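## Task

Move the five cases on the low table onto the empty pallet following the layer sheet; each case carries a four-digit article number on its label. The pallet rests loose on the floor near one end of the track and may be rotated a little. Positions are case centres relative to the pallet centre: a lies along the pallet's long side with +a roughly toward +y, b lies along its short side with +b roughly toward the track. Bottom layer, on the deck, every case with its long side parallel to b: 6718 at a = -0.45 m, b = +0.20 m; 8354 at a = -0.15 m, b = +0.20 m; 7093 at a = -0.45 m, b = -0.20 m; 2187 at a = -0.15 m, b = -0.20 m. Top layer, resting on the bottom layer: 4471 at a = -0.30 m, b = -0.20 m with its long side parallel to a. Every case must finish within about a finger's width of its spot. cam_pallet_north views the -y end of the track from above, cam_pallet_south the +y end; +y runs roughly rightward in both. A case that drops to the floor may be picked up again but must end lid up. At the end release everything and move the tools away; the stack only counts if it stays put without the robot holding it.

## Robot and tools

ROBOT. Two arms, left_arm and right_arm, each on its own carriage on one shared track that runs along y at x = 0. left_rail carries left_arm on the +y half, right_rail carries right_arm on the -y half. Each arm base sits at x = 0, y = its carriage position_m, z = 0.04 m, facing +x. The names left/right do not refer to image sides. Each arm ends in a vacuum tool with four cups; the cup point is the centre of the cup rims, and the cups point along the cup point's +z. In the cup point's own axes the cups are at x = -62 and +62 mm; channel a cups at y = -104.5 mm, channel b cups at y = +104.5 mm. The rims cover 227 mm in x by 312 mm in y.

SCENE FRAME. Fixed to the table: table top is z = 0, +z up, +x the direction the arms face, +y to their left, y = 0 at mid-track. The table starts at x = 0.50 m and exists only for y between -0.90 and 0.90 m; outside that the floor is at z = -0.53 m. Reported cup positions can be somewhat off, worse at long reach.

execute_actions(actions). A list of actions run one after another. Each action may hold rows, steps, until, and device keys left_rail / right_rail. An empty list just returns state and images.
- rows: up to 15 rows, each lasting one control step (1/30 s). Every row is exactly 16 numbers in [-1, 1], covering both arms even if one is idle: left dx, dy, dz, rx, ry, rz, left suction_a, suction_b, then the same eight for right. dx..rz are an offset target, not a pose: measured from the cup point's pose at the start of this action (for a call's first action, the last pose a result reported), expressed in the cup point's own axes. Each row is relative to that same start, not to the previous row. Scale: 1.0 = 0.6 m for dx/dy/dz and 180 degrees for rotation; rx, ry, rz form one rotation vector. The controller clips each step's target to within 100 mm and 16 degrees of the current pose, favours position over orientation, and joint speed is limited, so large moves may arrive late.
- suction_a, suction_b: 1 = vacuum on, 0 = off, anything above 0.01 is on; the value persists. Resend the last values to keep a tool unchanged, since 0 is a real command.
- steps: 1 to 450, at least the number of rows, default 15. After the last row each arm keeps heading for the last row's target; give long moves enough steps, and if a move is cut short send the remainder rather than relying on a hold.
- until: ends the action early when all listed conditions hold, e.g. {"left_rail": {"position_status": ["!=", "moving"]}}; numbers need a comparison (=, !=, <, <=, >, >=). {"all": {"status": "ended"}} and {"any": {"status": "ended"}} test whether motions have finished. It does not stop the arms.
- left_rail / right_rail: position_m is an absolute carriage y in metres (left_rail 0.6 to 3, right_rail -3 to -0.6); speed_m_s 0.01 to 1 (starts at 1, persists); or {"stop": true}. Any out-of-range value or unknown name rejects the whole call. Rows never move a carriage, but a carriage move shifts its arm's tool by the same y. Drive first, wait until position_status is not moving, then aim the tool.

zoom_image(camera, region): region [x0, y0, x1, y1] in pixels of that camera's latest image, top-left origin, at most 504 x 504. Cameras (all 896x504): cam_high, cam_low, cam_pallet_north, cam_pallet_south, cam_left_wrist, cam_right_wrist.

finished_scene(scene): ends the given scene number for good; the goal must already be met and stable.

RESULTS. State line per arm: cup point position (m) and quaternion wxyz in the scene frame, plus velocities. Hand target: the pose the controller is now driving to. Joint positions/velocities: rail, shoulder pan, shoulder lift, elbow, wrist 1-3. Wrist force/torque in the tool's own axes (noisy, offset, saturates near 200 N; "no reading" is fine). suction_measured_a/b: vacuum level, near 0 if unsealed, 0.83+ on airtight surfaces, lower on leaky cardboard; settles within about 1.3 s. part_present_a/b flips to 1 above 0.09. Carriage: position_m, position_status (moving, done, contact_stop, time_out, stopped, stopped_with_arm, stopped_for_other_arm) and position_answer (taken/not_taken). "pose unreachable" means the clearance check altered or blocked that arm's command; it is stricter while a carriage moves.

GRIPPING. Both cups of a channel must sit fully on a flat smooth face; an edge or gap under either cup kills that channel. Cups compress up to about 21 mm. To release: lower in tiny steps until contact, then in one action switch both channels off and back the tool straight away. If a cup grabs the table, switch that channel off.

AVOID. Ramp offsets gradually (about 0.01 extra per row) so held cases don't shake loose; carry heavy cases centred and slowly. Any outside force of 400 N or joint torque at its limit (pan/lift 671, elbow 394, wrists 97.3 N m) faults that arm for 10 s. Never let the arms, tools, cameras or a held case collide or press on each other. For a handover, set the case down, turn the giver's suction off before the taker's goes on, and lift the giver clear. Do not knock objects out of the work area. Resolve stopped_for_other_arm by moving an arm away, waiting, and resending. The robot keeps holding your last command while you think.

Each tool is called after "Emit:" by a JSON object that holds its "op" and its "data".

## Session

Emit:
{"op": "execute_actions", "data": {"actions": []}}

Scene clock: 0.00 s.
left_arm: end_effector_position=(+0.8494, +1.1146, +0.4381) suction_measured_a=0.00 part_present_a=0 suction_measured_b=0.00 part_present_b=0 end_effector_quat_wxyz=(-0.002, +0.000, +1.000, +0.000) end_effector_velocity=(+0.000, -0.000, -0.000) end_effector_angular_velocity=(+0.000, +0.000, -0.000) | right_arm: end_effector_position=(+0.8504, -0.6713, +0.4402) suction_measured_a=0.00 part_present_a=0 suction_measured_b=0.00 part_present_b=0 end_effector_quat_wxyz=(-0.000, -0.000, +1.000, -0.000) end_effector_velocity=(-0.000, +0.000, +0.000) end_effector_angular_velocity=(-0.000, -0.000, +0.000)
Joint positions: left_arm=[ 1.116 -0.24  -1.497  2.092 -2.163 -1.571  1.331] | right_arm=[-0.67  -0.24  -1.498  2.091 -2.163 -1.572  1.33 ]
Joint velocities: left_arm=[ 0. -0.  0. -0.  0.  0.  0.] | right_arm=[ 0.  0. -0.  0. -0.  0.  0.]
Wrist force (N, on the end effector, along its own x y z axes, offset not removed): no reading
Wrist torque (N m, same axes, about the end effector's origin, offset not removed): no reading
Hand target (left_arm): +0.849, +1.115, +0.438; -0.002, +0.000, +1.000, +0.000
Hand target (right_arm): +0.850, -0.671, +0.440; -0.000, -0.000, +1.000, -0.000
left_rail: position_m=1.116 position_m_goal=1.116 speed_m_s=1.00 position_status=done position_answer=taken refusals=0
right_rail: position_m=-0.670 position_m_goal=-0.670 speed_m_s=1.00 position_status=done position_answer=taken refusals=0

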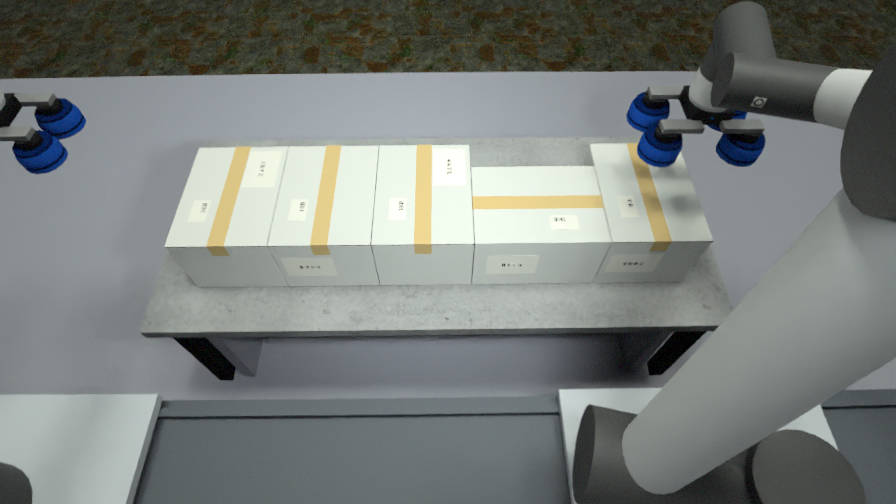

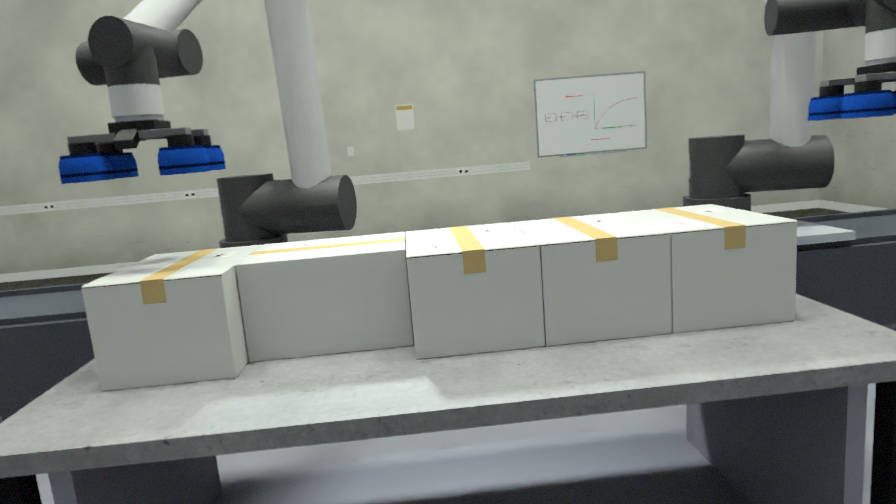

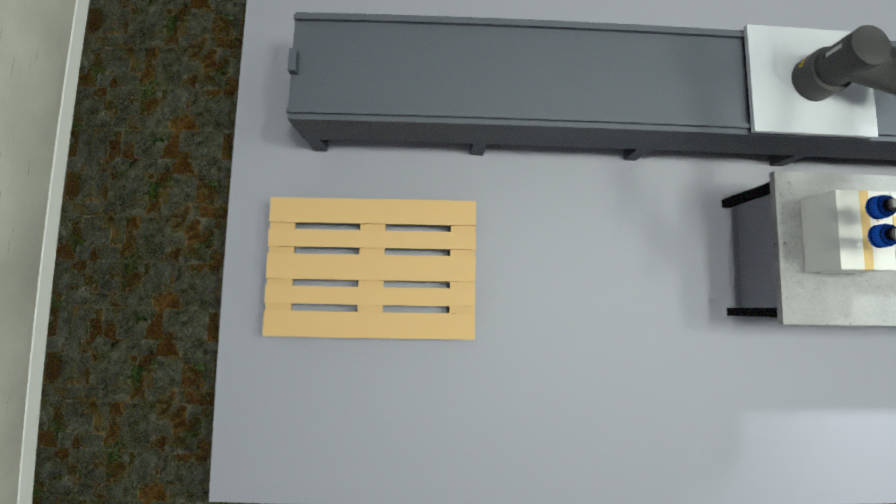

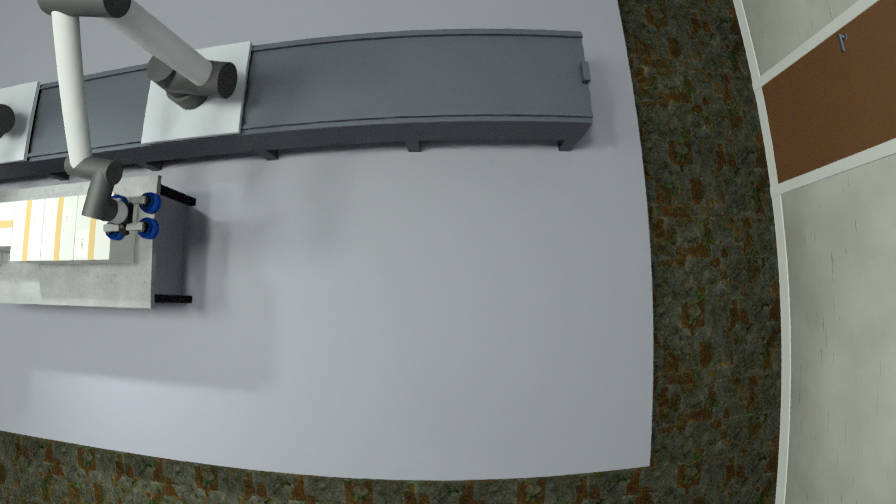

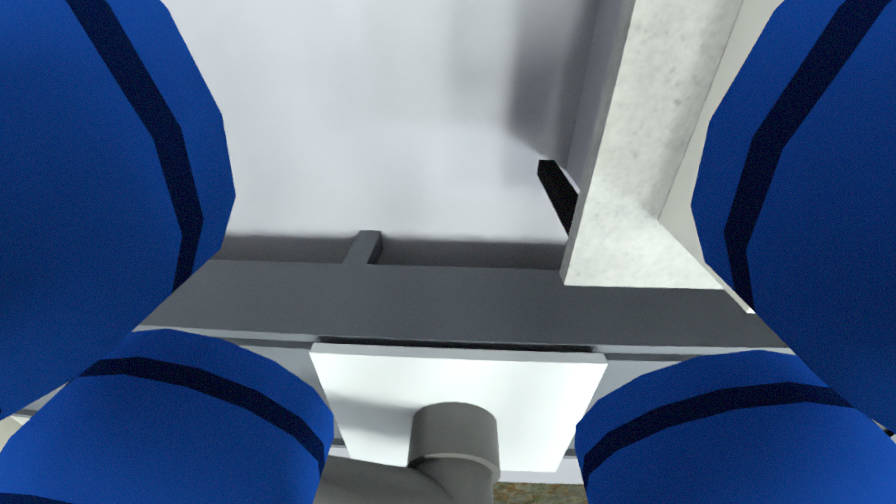

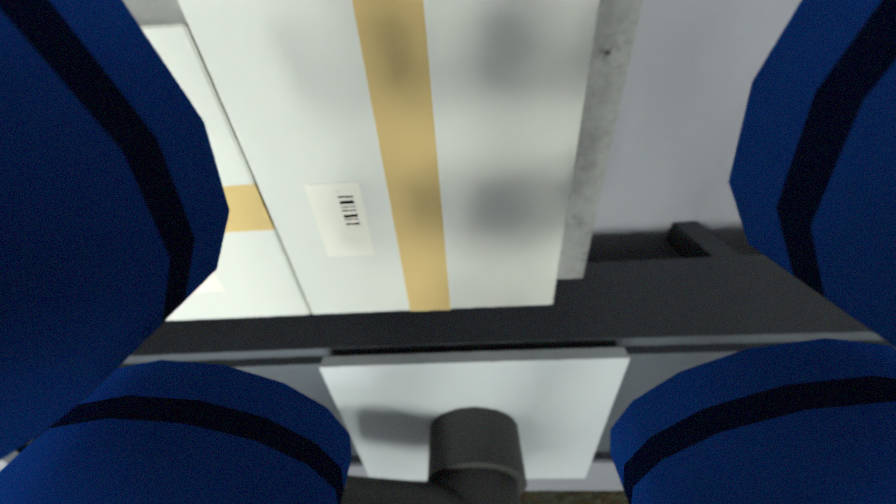

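Emit:
{"op": "zoom_image", "data": {"camera": "cam_high", "region": [230, 140, 480, 295]}}

Emit:
{"op": "zoom_image", "data": {"camera": "cam_high", "region": [475, 235, 685, 295]}}

Emit:
{"op": "zoom_image", "data": {"camera": "cam_pallet_north", "region": [250, 185, 410, 345]}}

Region (230, 140, 480, 295) of cam_high's 896x504 image, scaled by 2.016, with more detail than that image has; it fills the top 312 rows of this view, and the rest is white.

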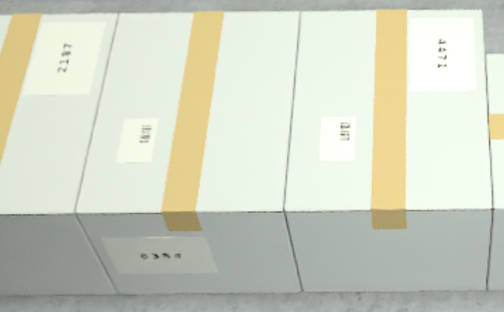

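Region (475, 235, 685, 295) of cam_high's 896x504 image, scaled by 2.400, with more detail than that image has; it fills the top 144 rows of this view, and the rest is white.

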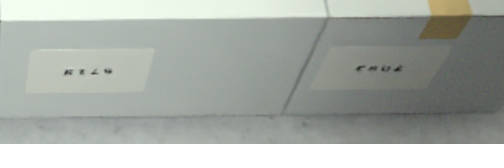

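Region (250, 185, 410, 345) of cam_pallet_north's 896x504 image, scaled by 3.150, with more detail than that image has.

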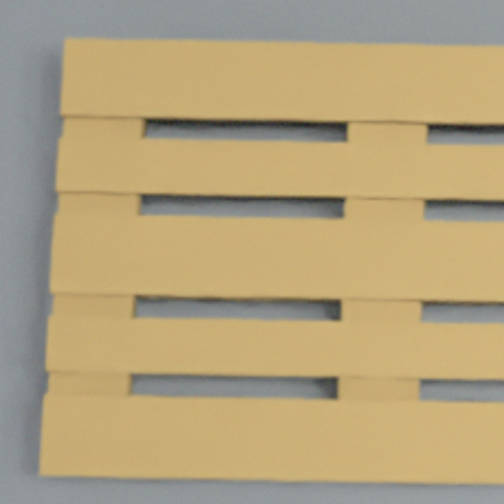

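Emit:
{"op": "execute_actions", "data": {"actions": [{"left_rail":{"position_m":2.4},"rows":[[0,0,0,0,0,0,0,0,0,0.072,0.27,0,0,-0.5,0,0]],"steps":40}]}}

Emit:
{"op": "zoom_image", "data": {"camera": "cam_low", "region": [60, 180, 300, 400]}}

Scene clock: 9.47 s.
left_arm: end_effector_position=(+0.8494, +2.1678, +0.4381) suction_measured_a=0.00 part_present_a=0 suction_measured_b=0.00 part_present_b=0 end_effector_quat_wxyz=(-0.002, +0.000, +1.000, +0.000) end_effector_velocity=(-0.000, +0.962, +0.000) end_effector_angular_velocity=(-0.000, -0.000, -0.000) | right_arm: end_effector_position=(+0.8506, -0.6279, +0.2780) suction_measured_a=0.00 part_present_a=0 suction_measured_b=0.00 part_present_b=0 end_effector_quat_wxyz=(+0.002, +0.697, -0.717, +0.001) end_effector_velocity=(-0.000, -0.001, +0.000) end_effector_angular_velocity=(+0.036, -0.007, +0.252)
Joint positions: left_arm=[ 2.169 -0.24  -1.497  2.092 -2.163 -1.571  1.331] | right_arm=[-0.67  -0.187 -1.347  2.203 -2.426 -1.576 -0.158]
Joint velocities: left_arm=[ 0.962  0.    -0.     0.    -0.     0.     0.   ] | right_arm=[ 0.    -0.014 -0.003  0.004 -0.003  0.036 -0.265]
Wrist force (N, on the end effector, along its own x y z axes, offset not removed): left_arm=[-0.1 3.4 5.9] | right_arm=[10.1 -1.0 5.9]
Wrist torque (N m, same axes, about the end effector's origin, offset not removed): left_arm=[0.88 0.14 -0.25] | right_arm=[0.33 -0.79 0.21]
Hand target (left_arm): +0.849, +2.210, +0.438; -0.002, +0.000, +1.000, +0.000
Hand target (right_arm): +0.851, -0.628, +0.278; +0.001, +0.707, -0.707, +0.000
Off the commanded pose (left_arm): 0.000 m, 0 deg.
Off the commanded pose (right_arm): 0.000 m, 2 deg.
left_rail: position_m=2.169 position_m_goal=2.400 speed_m_s=1.00 position_status=moving position_answer=taken refusals=0
right_rail: position_m=-0.670 position_m_goal=-0.670 speed_m_s=1.00 position_status=done position_answer=taken refusals=0

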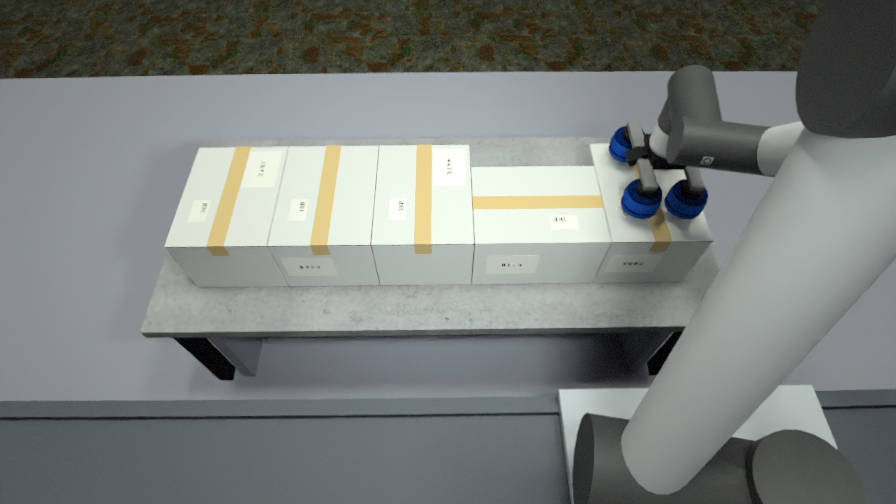

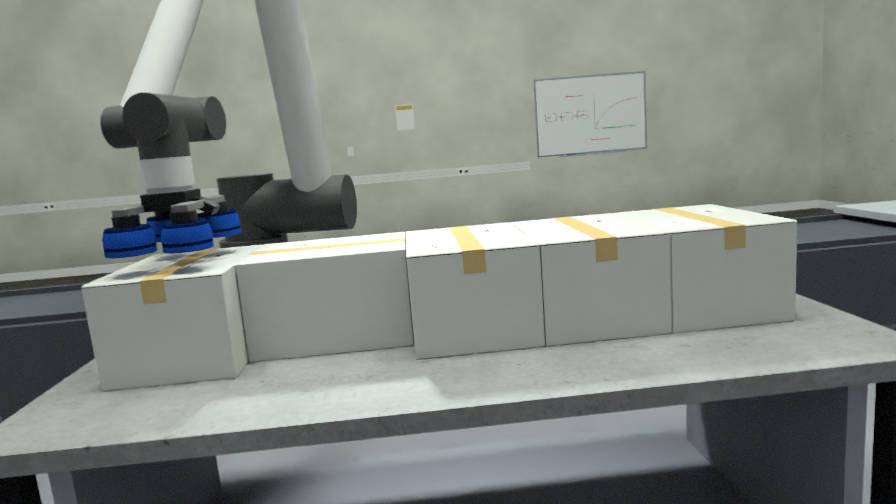

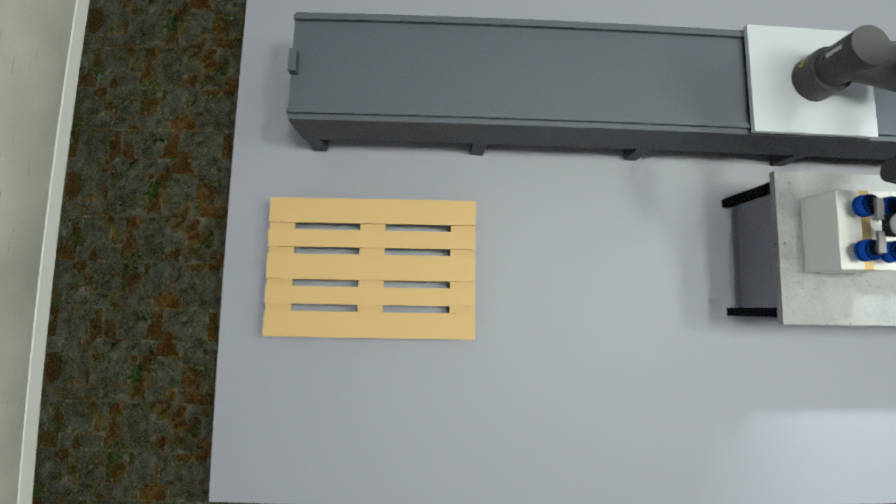

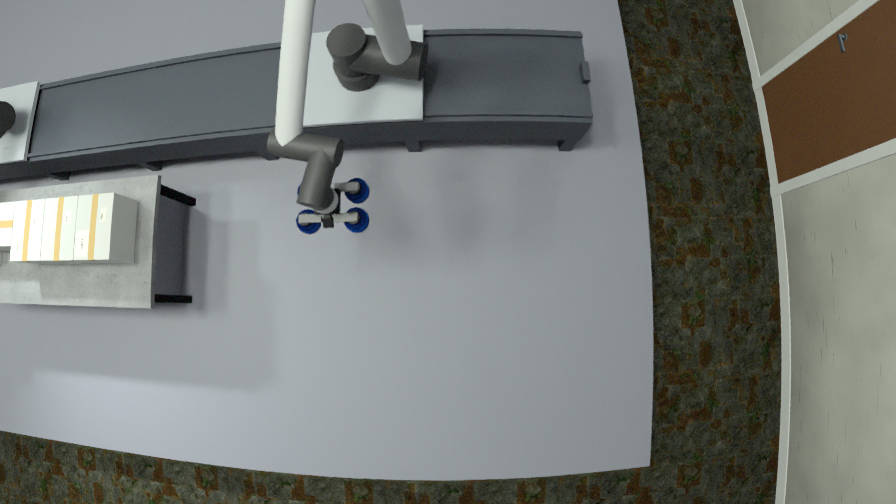

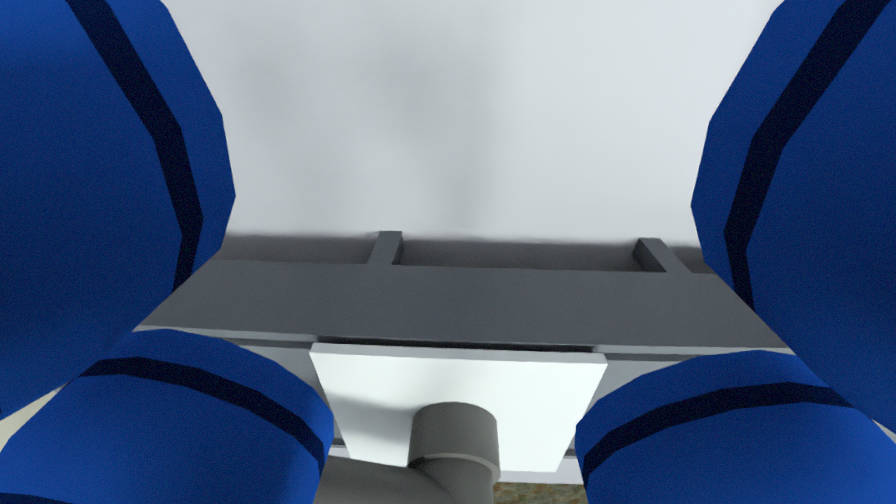

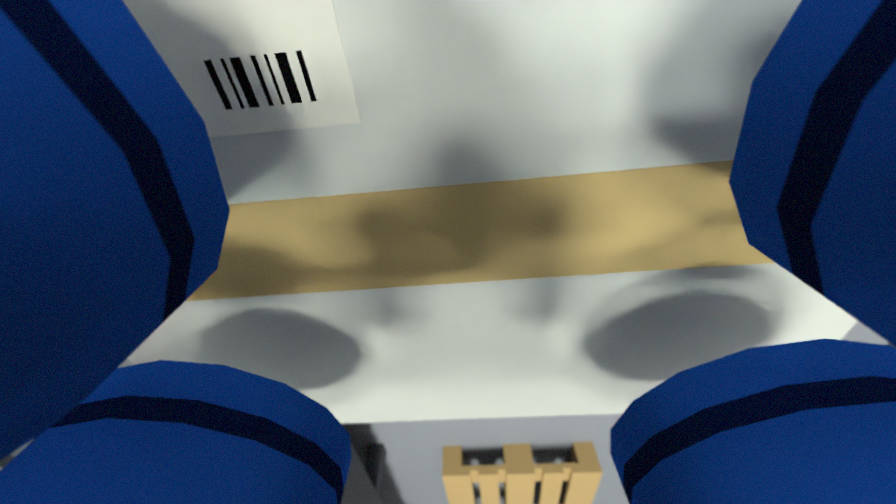

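Region (60, 180, 300, 400) of cam_low's 896x504 image, scaled by 2.100, with more detail than that image has; it fills the top 462 rows of this view, and the rest is white.

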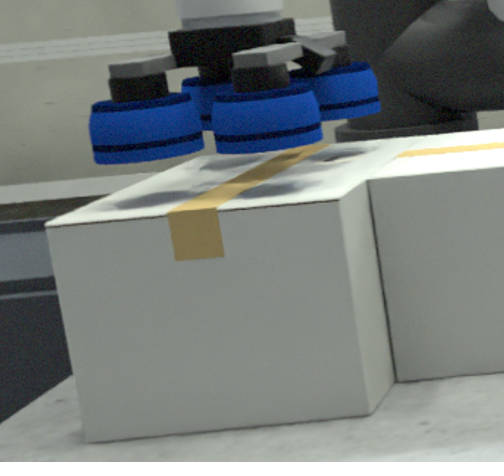

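Emit:
{"op": "execute_actions", "data": {"actions": []}}

Scene clock: 23.43 s.
left_arm: end_effector_position=(+0.8494, +2.3988, +0.4381) suction_measured_a=0.00 part_present_a=0 suction_measured_b=0.00 part_present_b=0 end_effector_quat_wxyz=(-0.002, +0.000, +1.000, +0.000) end_effector_velocity=(-0.000, +0.000, +0.000) end_effector_angular_velocity=(-0.000, -0.000, +0.000) | right_arm: end_effector_position=(+0.8506, -0.6281, +0.2780) suction_measured_a=0.00 part_present_a=0 suction_measured_b=0.00 part_present_b=0 end_effector_quat_wxyz=(+0.001, +0.707, -0.707, +0.000) end_effector_velocity=(+0.000, +0.000, -0.000) end_effector_angular_velocity=(-0.000, +0.000, -0.000)
Joint positions: left_arm=[ 2.4   -0.24  -1.497  2.092 -2.163 -1.571  1.331] | right_arm=[-0.67  -0.189 -1.347  2.204 -2.426 -1.572 -0.188]
Joint velocities: left_arm=[ 0.  0. -0.  0. -0.  0.  0.] | right_arm=[ 0.  0.  0. -0.  0. -0.  0.]
Wrist force (N, on the end effector, along its own x y z axes, offset not removed): left_arm=[5.0 -2.9 7.7] | right_arm=[1.0 -0.3 -2.5]
Wrist torque (N m, same axes, about the end effector's origin, offset not removed): left_arm=[-0.06 -0.68 -0.27] | right_arm=[0.36 0.34 0.31]
Hand target (left_arm): +0.849, +2.399, +0.438; -0.002, +0.000, +1.000, +0.000
Hand target (right_arm): +0.851, -0.628, +0.278; +0.001, +0.707, -0.707, +0.000
Off the commanded pose (left_arm): 0.000 m, 0 deg.
Off the commanded pose (right_arm): 0.000 m, 0 deg.
left_rail: position_m=2.400 position_m_goal=2.400 speed_m_s=1.00 position_status=done position_answer=taken refusals=0
right_rail: position_m=-0.670 position_m_goal=-0.670 speed_m_s=1.00 position_status=done position_answer=taken refusals=0

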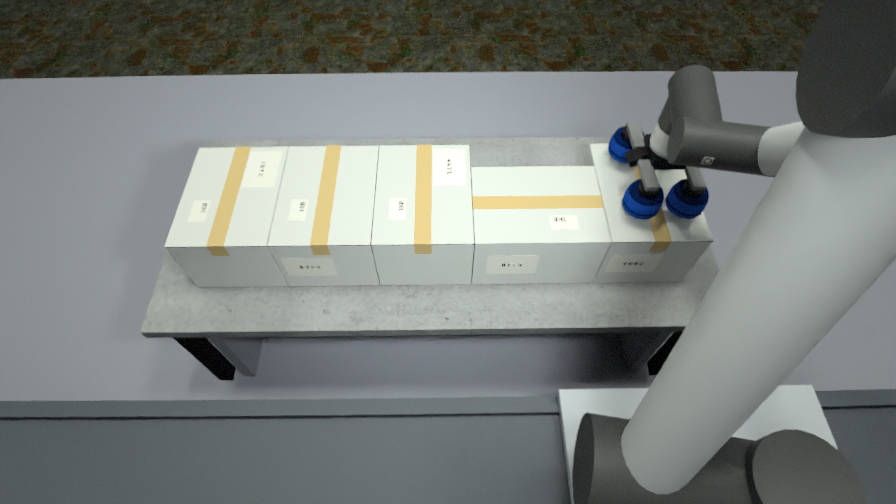

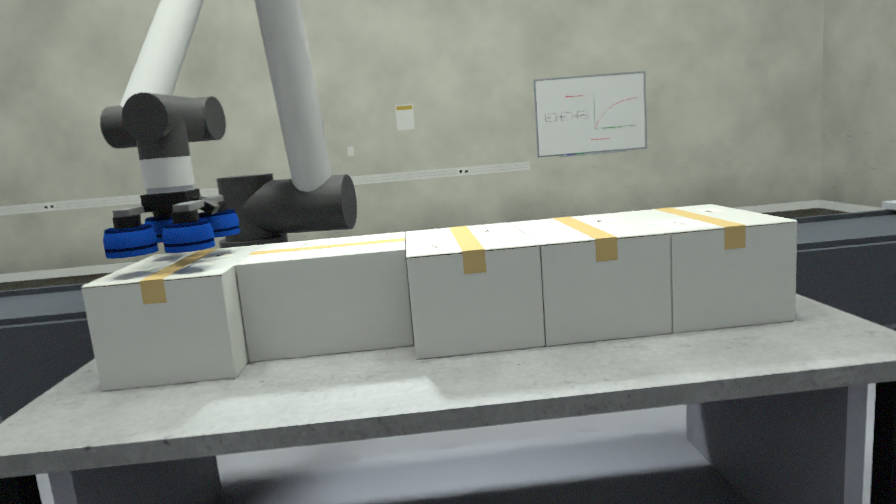

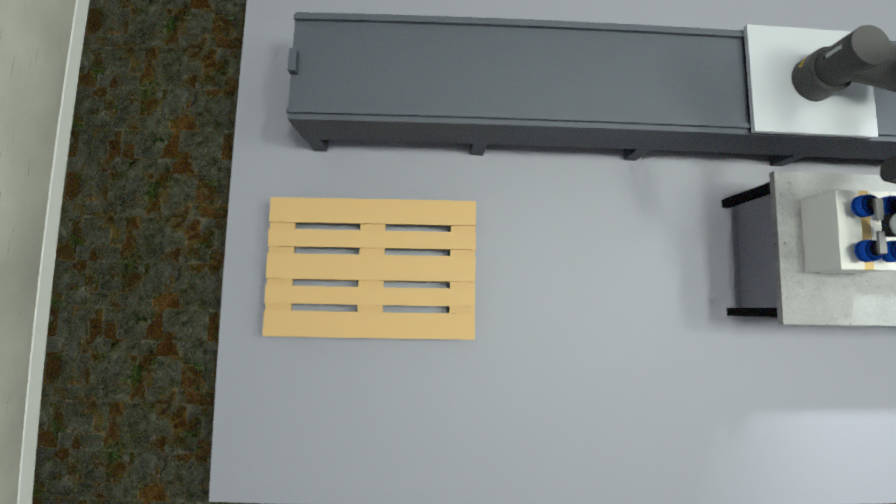

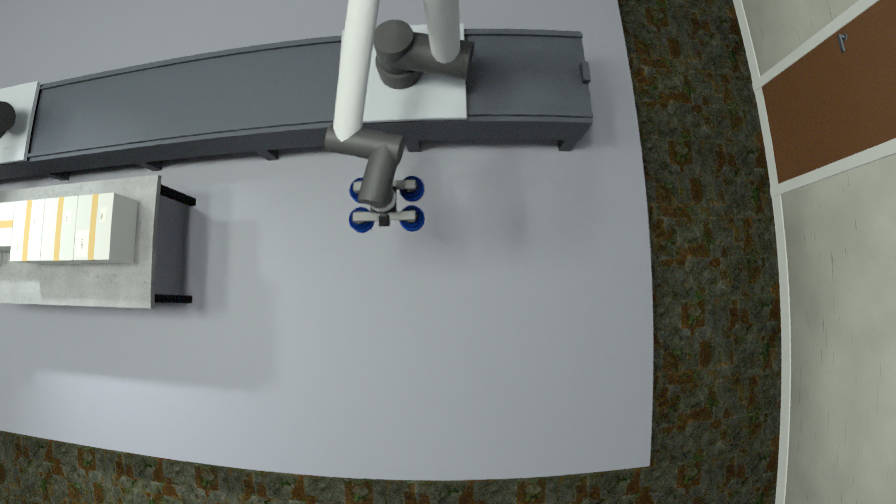

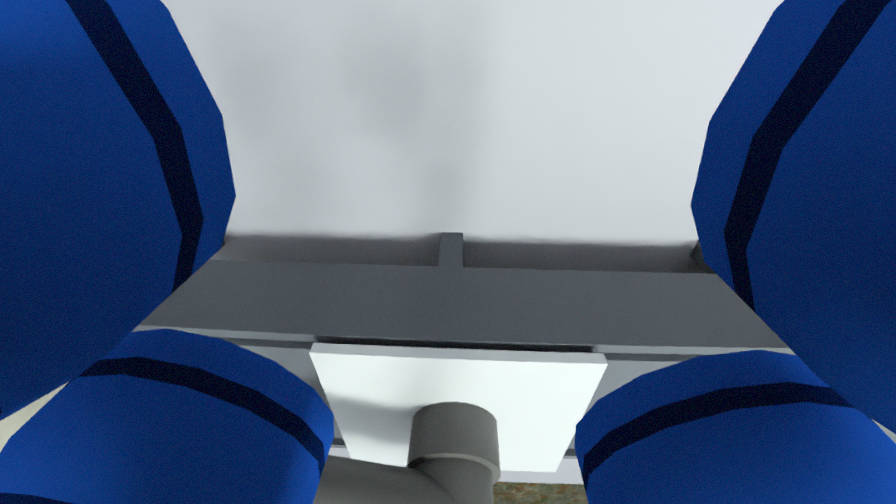

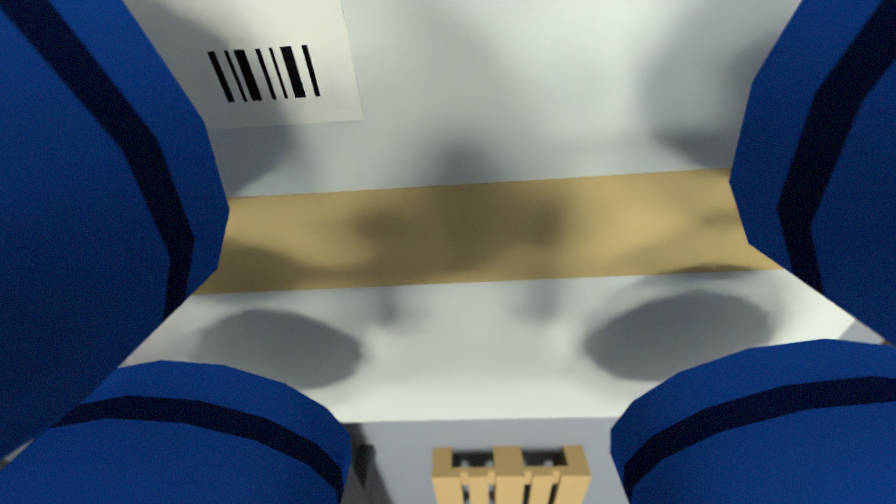

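Emit:
{"op": "execute_actions", "data": {"actions": [{"rows":[[0,0,0,0,0,0,0,0,0,0,0.088,0,0,0,0,0]],"steps":10}]}}

Scene clock: 27.37 s.
left_arm: end_effector_position=(+0.8494, +2.3988, +0.4381) suction_measured_a=0.00 part_present_a=0 suction_measured_b=0.00 part_present_b=0 end_effector_quat_wxyz=(-0.002, +0.000, +1.000, +0.000) end_effector_velocity=(+0.000, -0.000, -0.000) end_effector_angular_velocity=(+0.000, +0.000, -0.000) | right_arm: end_effector_position=(+0.8498, -0.6281, +0.2301) suction_measured_a=0.00 part_present_a=0 suction_measured_b=0.00 part_present_b=0 end_effector_quat_wxyz=(+0.001, +0.707, -0.707, -0.000) end_effector_velocity=(+0.007, -0.001, -0.042) end_effector_angular_velocity=(-0.002, -0.011, -0.000)
Joint positions: left_arm=[ 2.4   -0.24  -1.497  2.092 -2.163 -1.571  1.331] | right_arm=[-0.67  -0.189 -1.294  2.23  -2.505 -1.572 -0.189]
Joint velocities: left_arm=[ 0. -0.  0.  0. -0. -0.  0.] | right_arm=[ 0.    -0.     0.055  0.016 -0.083 -0.     0.   ]
Wrist force (N, on the end effector, along its own x y z axes, offset not removed): left_arm=[-4.2 1.0 6.1] | right_arm=[4.2 4.9 -8.5]
Wrist torque (N m, same axes, about the end effector's origin, offset not removed): left_arm=[0.43 0.79 -0.26] | right_arm=[0.97 -0.35 0.24]
Hand target (left_arm): +0.849, +2.399, +0.438; -0.002, +0.000, +1.000, +0.000
Hand target (right_arm): +0.851, -0.628, +0.225; +0.001, +0.707, -0.707, +0.000
Off the commanded pose (left_arm): 0.000 m, 0 deg.
Off the commanded pose (right_arm): 0.005 m, 0 deg.
left_rail: position_m=2.400 position_m_goal=2.400 speed_m_s=1.00 position_status=done position_answer=taken refusals=0
right_rail: position_m=-0.670 position_m_goal=-0.670 speed_m_s=1.00 position_status=done position_answer=taken refusals=0

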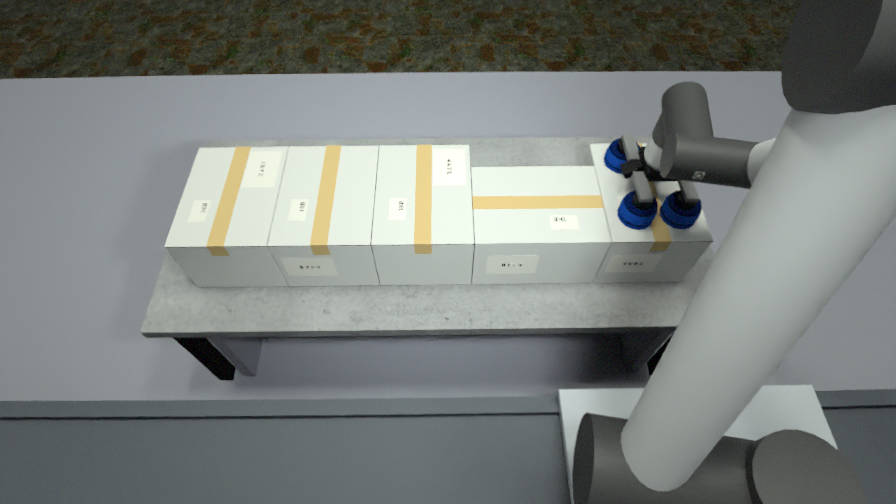

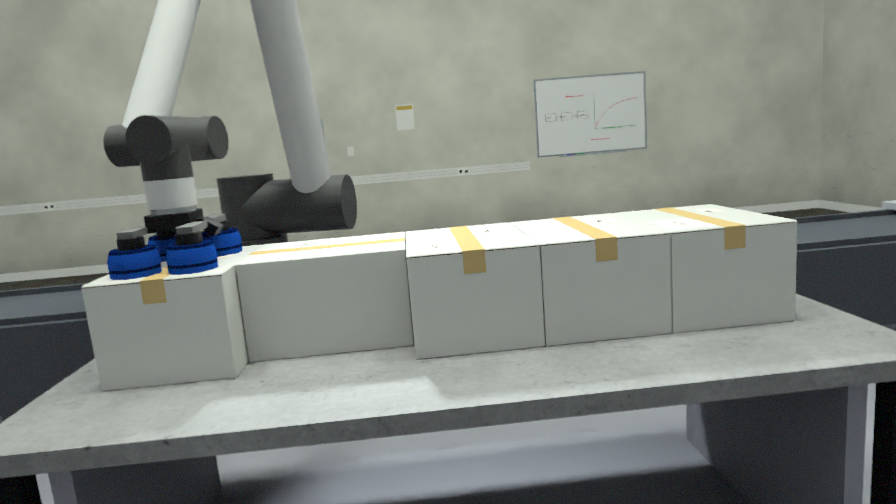

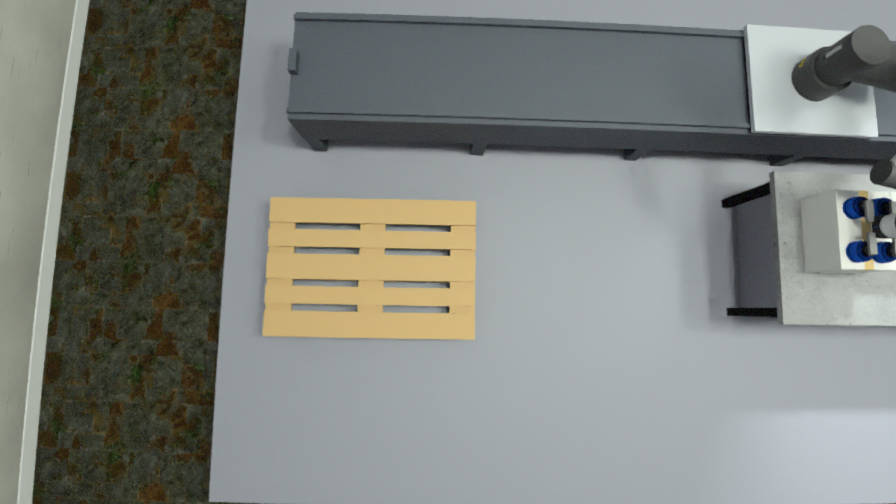

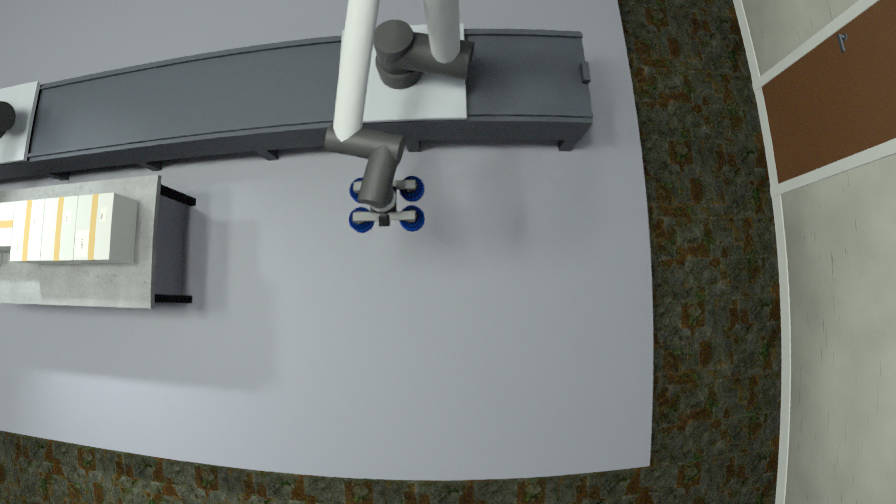

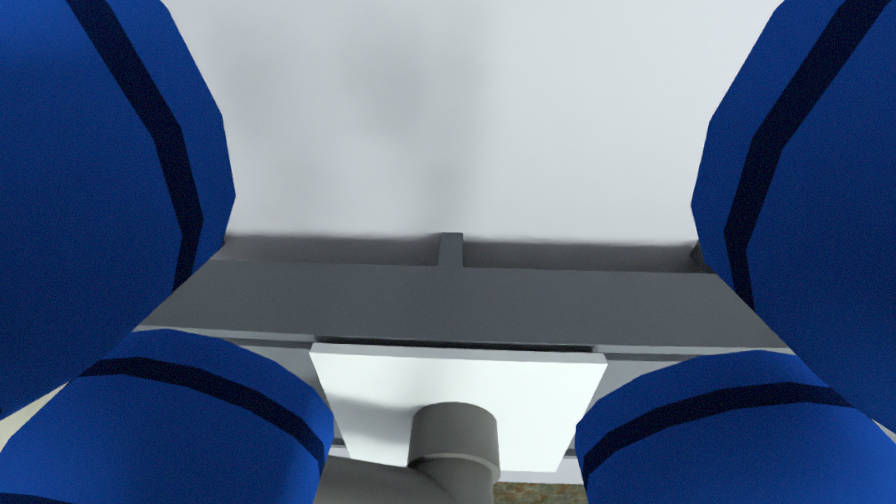

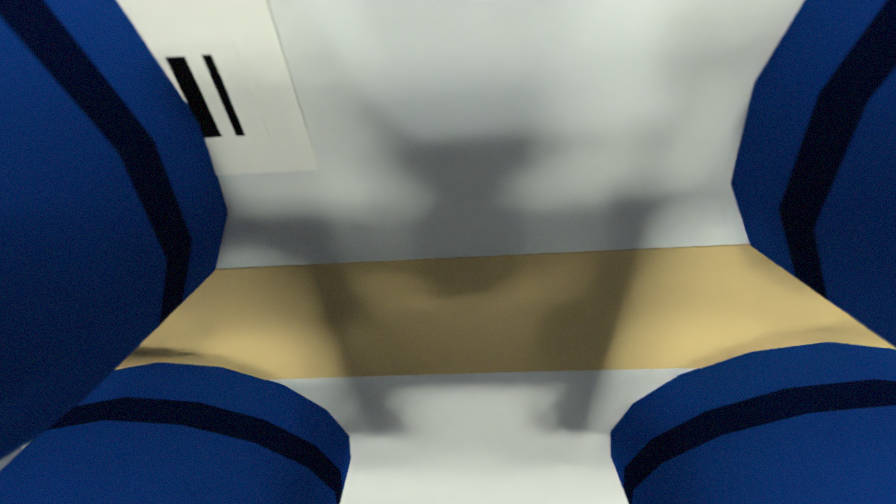

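Emit:
{"op": "execute_actions", "data": {"actions": [{"rows":[[0,0,0,0,0,0,0,0,0,-0.0015,0.015,0,0,0,1,1]],"steps":8}]}}

Emit:
{"op": "zoom_image", "data": {"camera": "cam_high", "region": [560,120,740,290]}}

Scene clock: 30.90 s.
left_arm: end_effector_position=(+0.8494, +2.3988, +0.4381) suction_measured_a=0.00 part_present_a=0 suction_measured_b=0.00 part_present_b=0 end_effector_quat_wxyz=(-0.002, +0.000, +1.000, +0.000) end_effector_velocity=(-0.000, +0.000, +0.000) end_effector_angular_velocity=(-0.000, -0.000, +0.000) | right_arm: end_effector_position=(+0.8506, -0.6281, +0.2215) suction_measured_a=0.79 part_present_a=1 suction_measured_b=0.79 part_present_b=1 end_effector_quat_wxyz=(+0.001, +0.707, -0.707, -0.000) end_effector_velocity=(+0.002, -0.000, -0.004) end_effector_angular_velocity=(-0.000, -0.002, +0.000)
Joint positions: left_arm=[ 2.4   -0.24  -1.497  2.092 -2.163 -1.571  1.331] | right_arm=[-0.67  -0.189 -1.283  2.232 -2.519 -1.572 -0.188]
Joint velocities: left_arm=[ 0.  0. -0.  0. -0.  0. -0.] | right_arm=[ 0.     0.     0.007  0.    -0.009  0.    -0.   ]
Wrist force (N, on the end effector, along its own x y z axes, offset not removed): left_arm=[-8.3 -2.3 7.2] | right_arm=[9.4 -11.5 -25.4]
Wrist torque (N m, same axes, about the end effector's origin, offset not removed): left_arm=[-0.09 1.53 -0.13] | right_arm=[-1.93 0.89 0.61]
Hand target (left_arm): +0.849, +2.399, +0.438; -0.002, +0.000, +1.000, +0.000
Hand target (right_arm): +0.851, -0.628, +0.221; +0.001, +0.707, -0.707, -0.000
Off the commanded pose (left_arm): 0.000 m, 0 deg.
Off the commanded pose (right_arm): 0.000 m, 0 deg.
left_rail: position_m=2.400 position_m_goal=2.400 speed_m_s=1.00 position_status=done position_answer=taken refusals=0
right_rail: position_m=-0.670 position_m_goal=-0.670 speed_m_s=1.00 position_status=done position_answer=taken refusals=0

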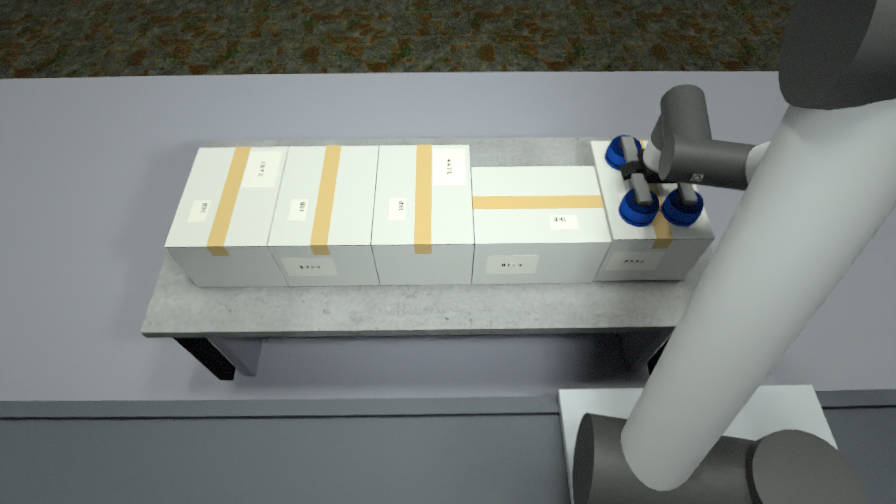

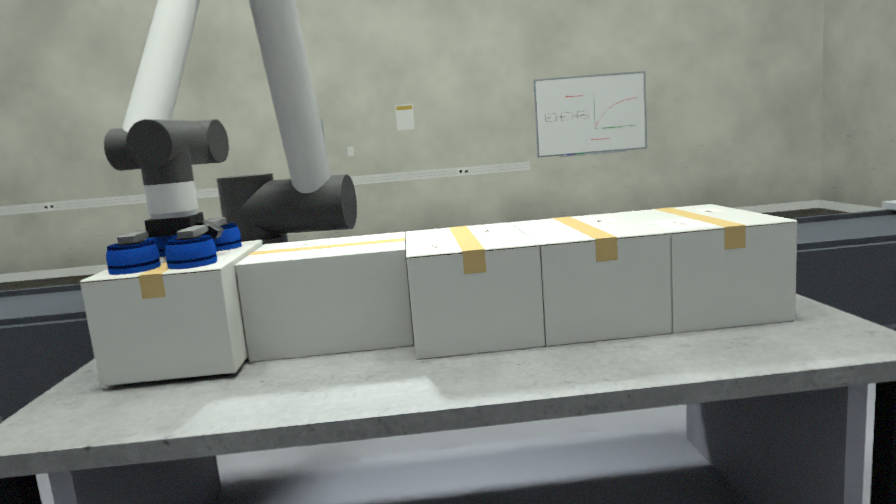

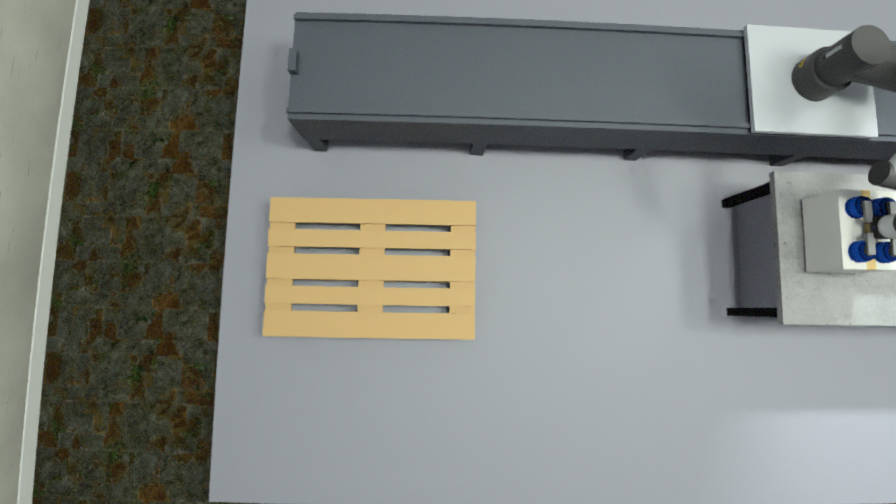

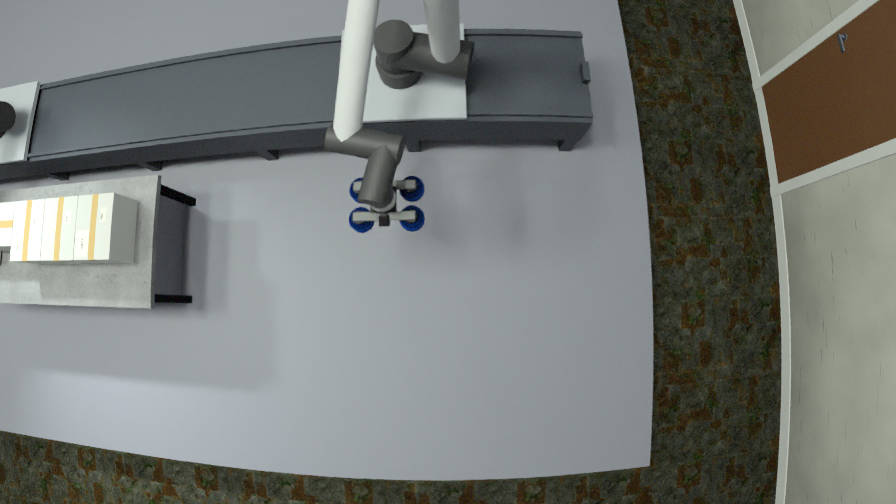

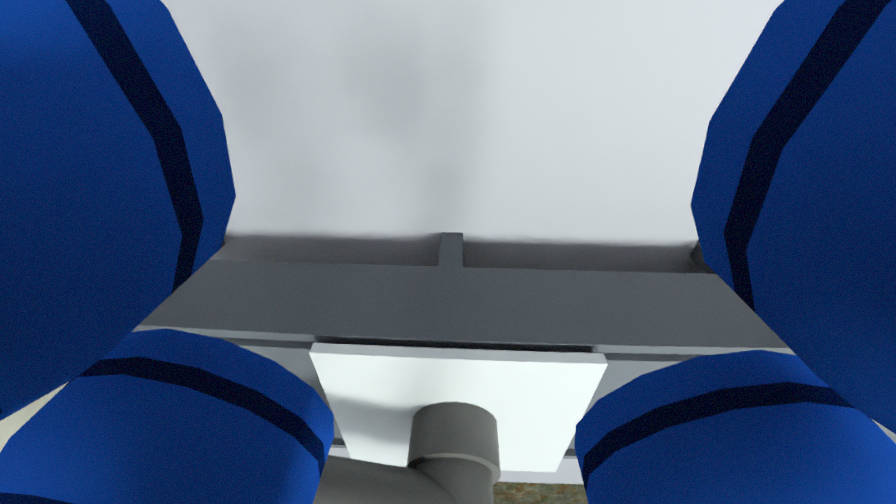

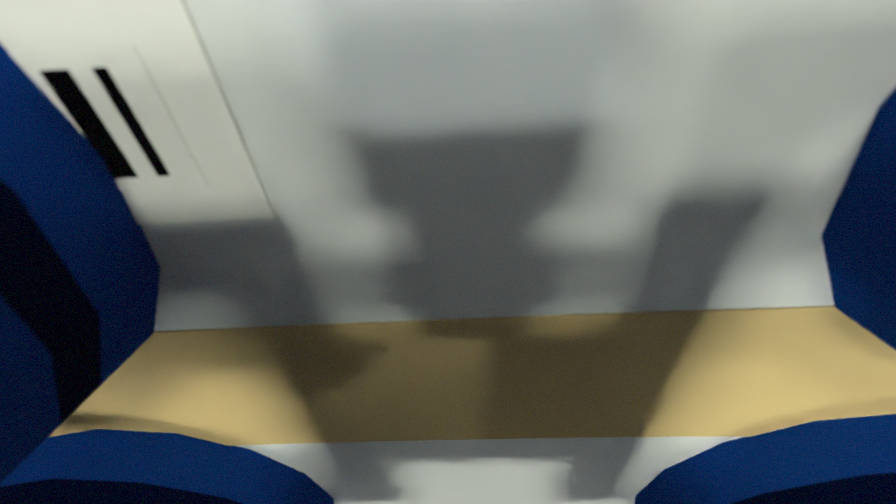

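Region (560, 120, 740, 290) of cam_high's 896x504 image, scaled by 2.800, with more detail than that image has.

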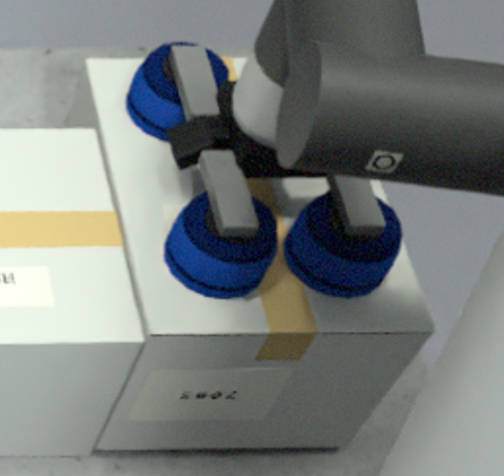

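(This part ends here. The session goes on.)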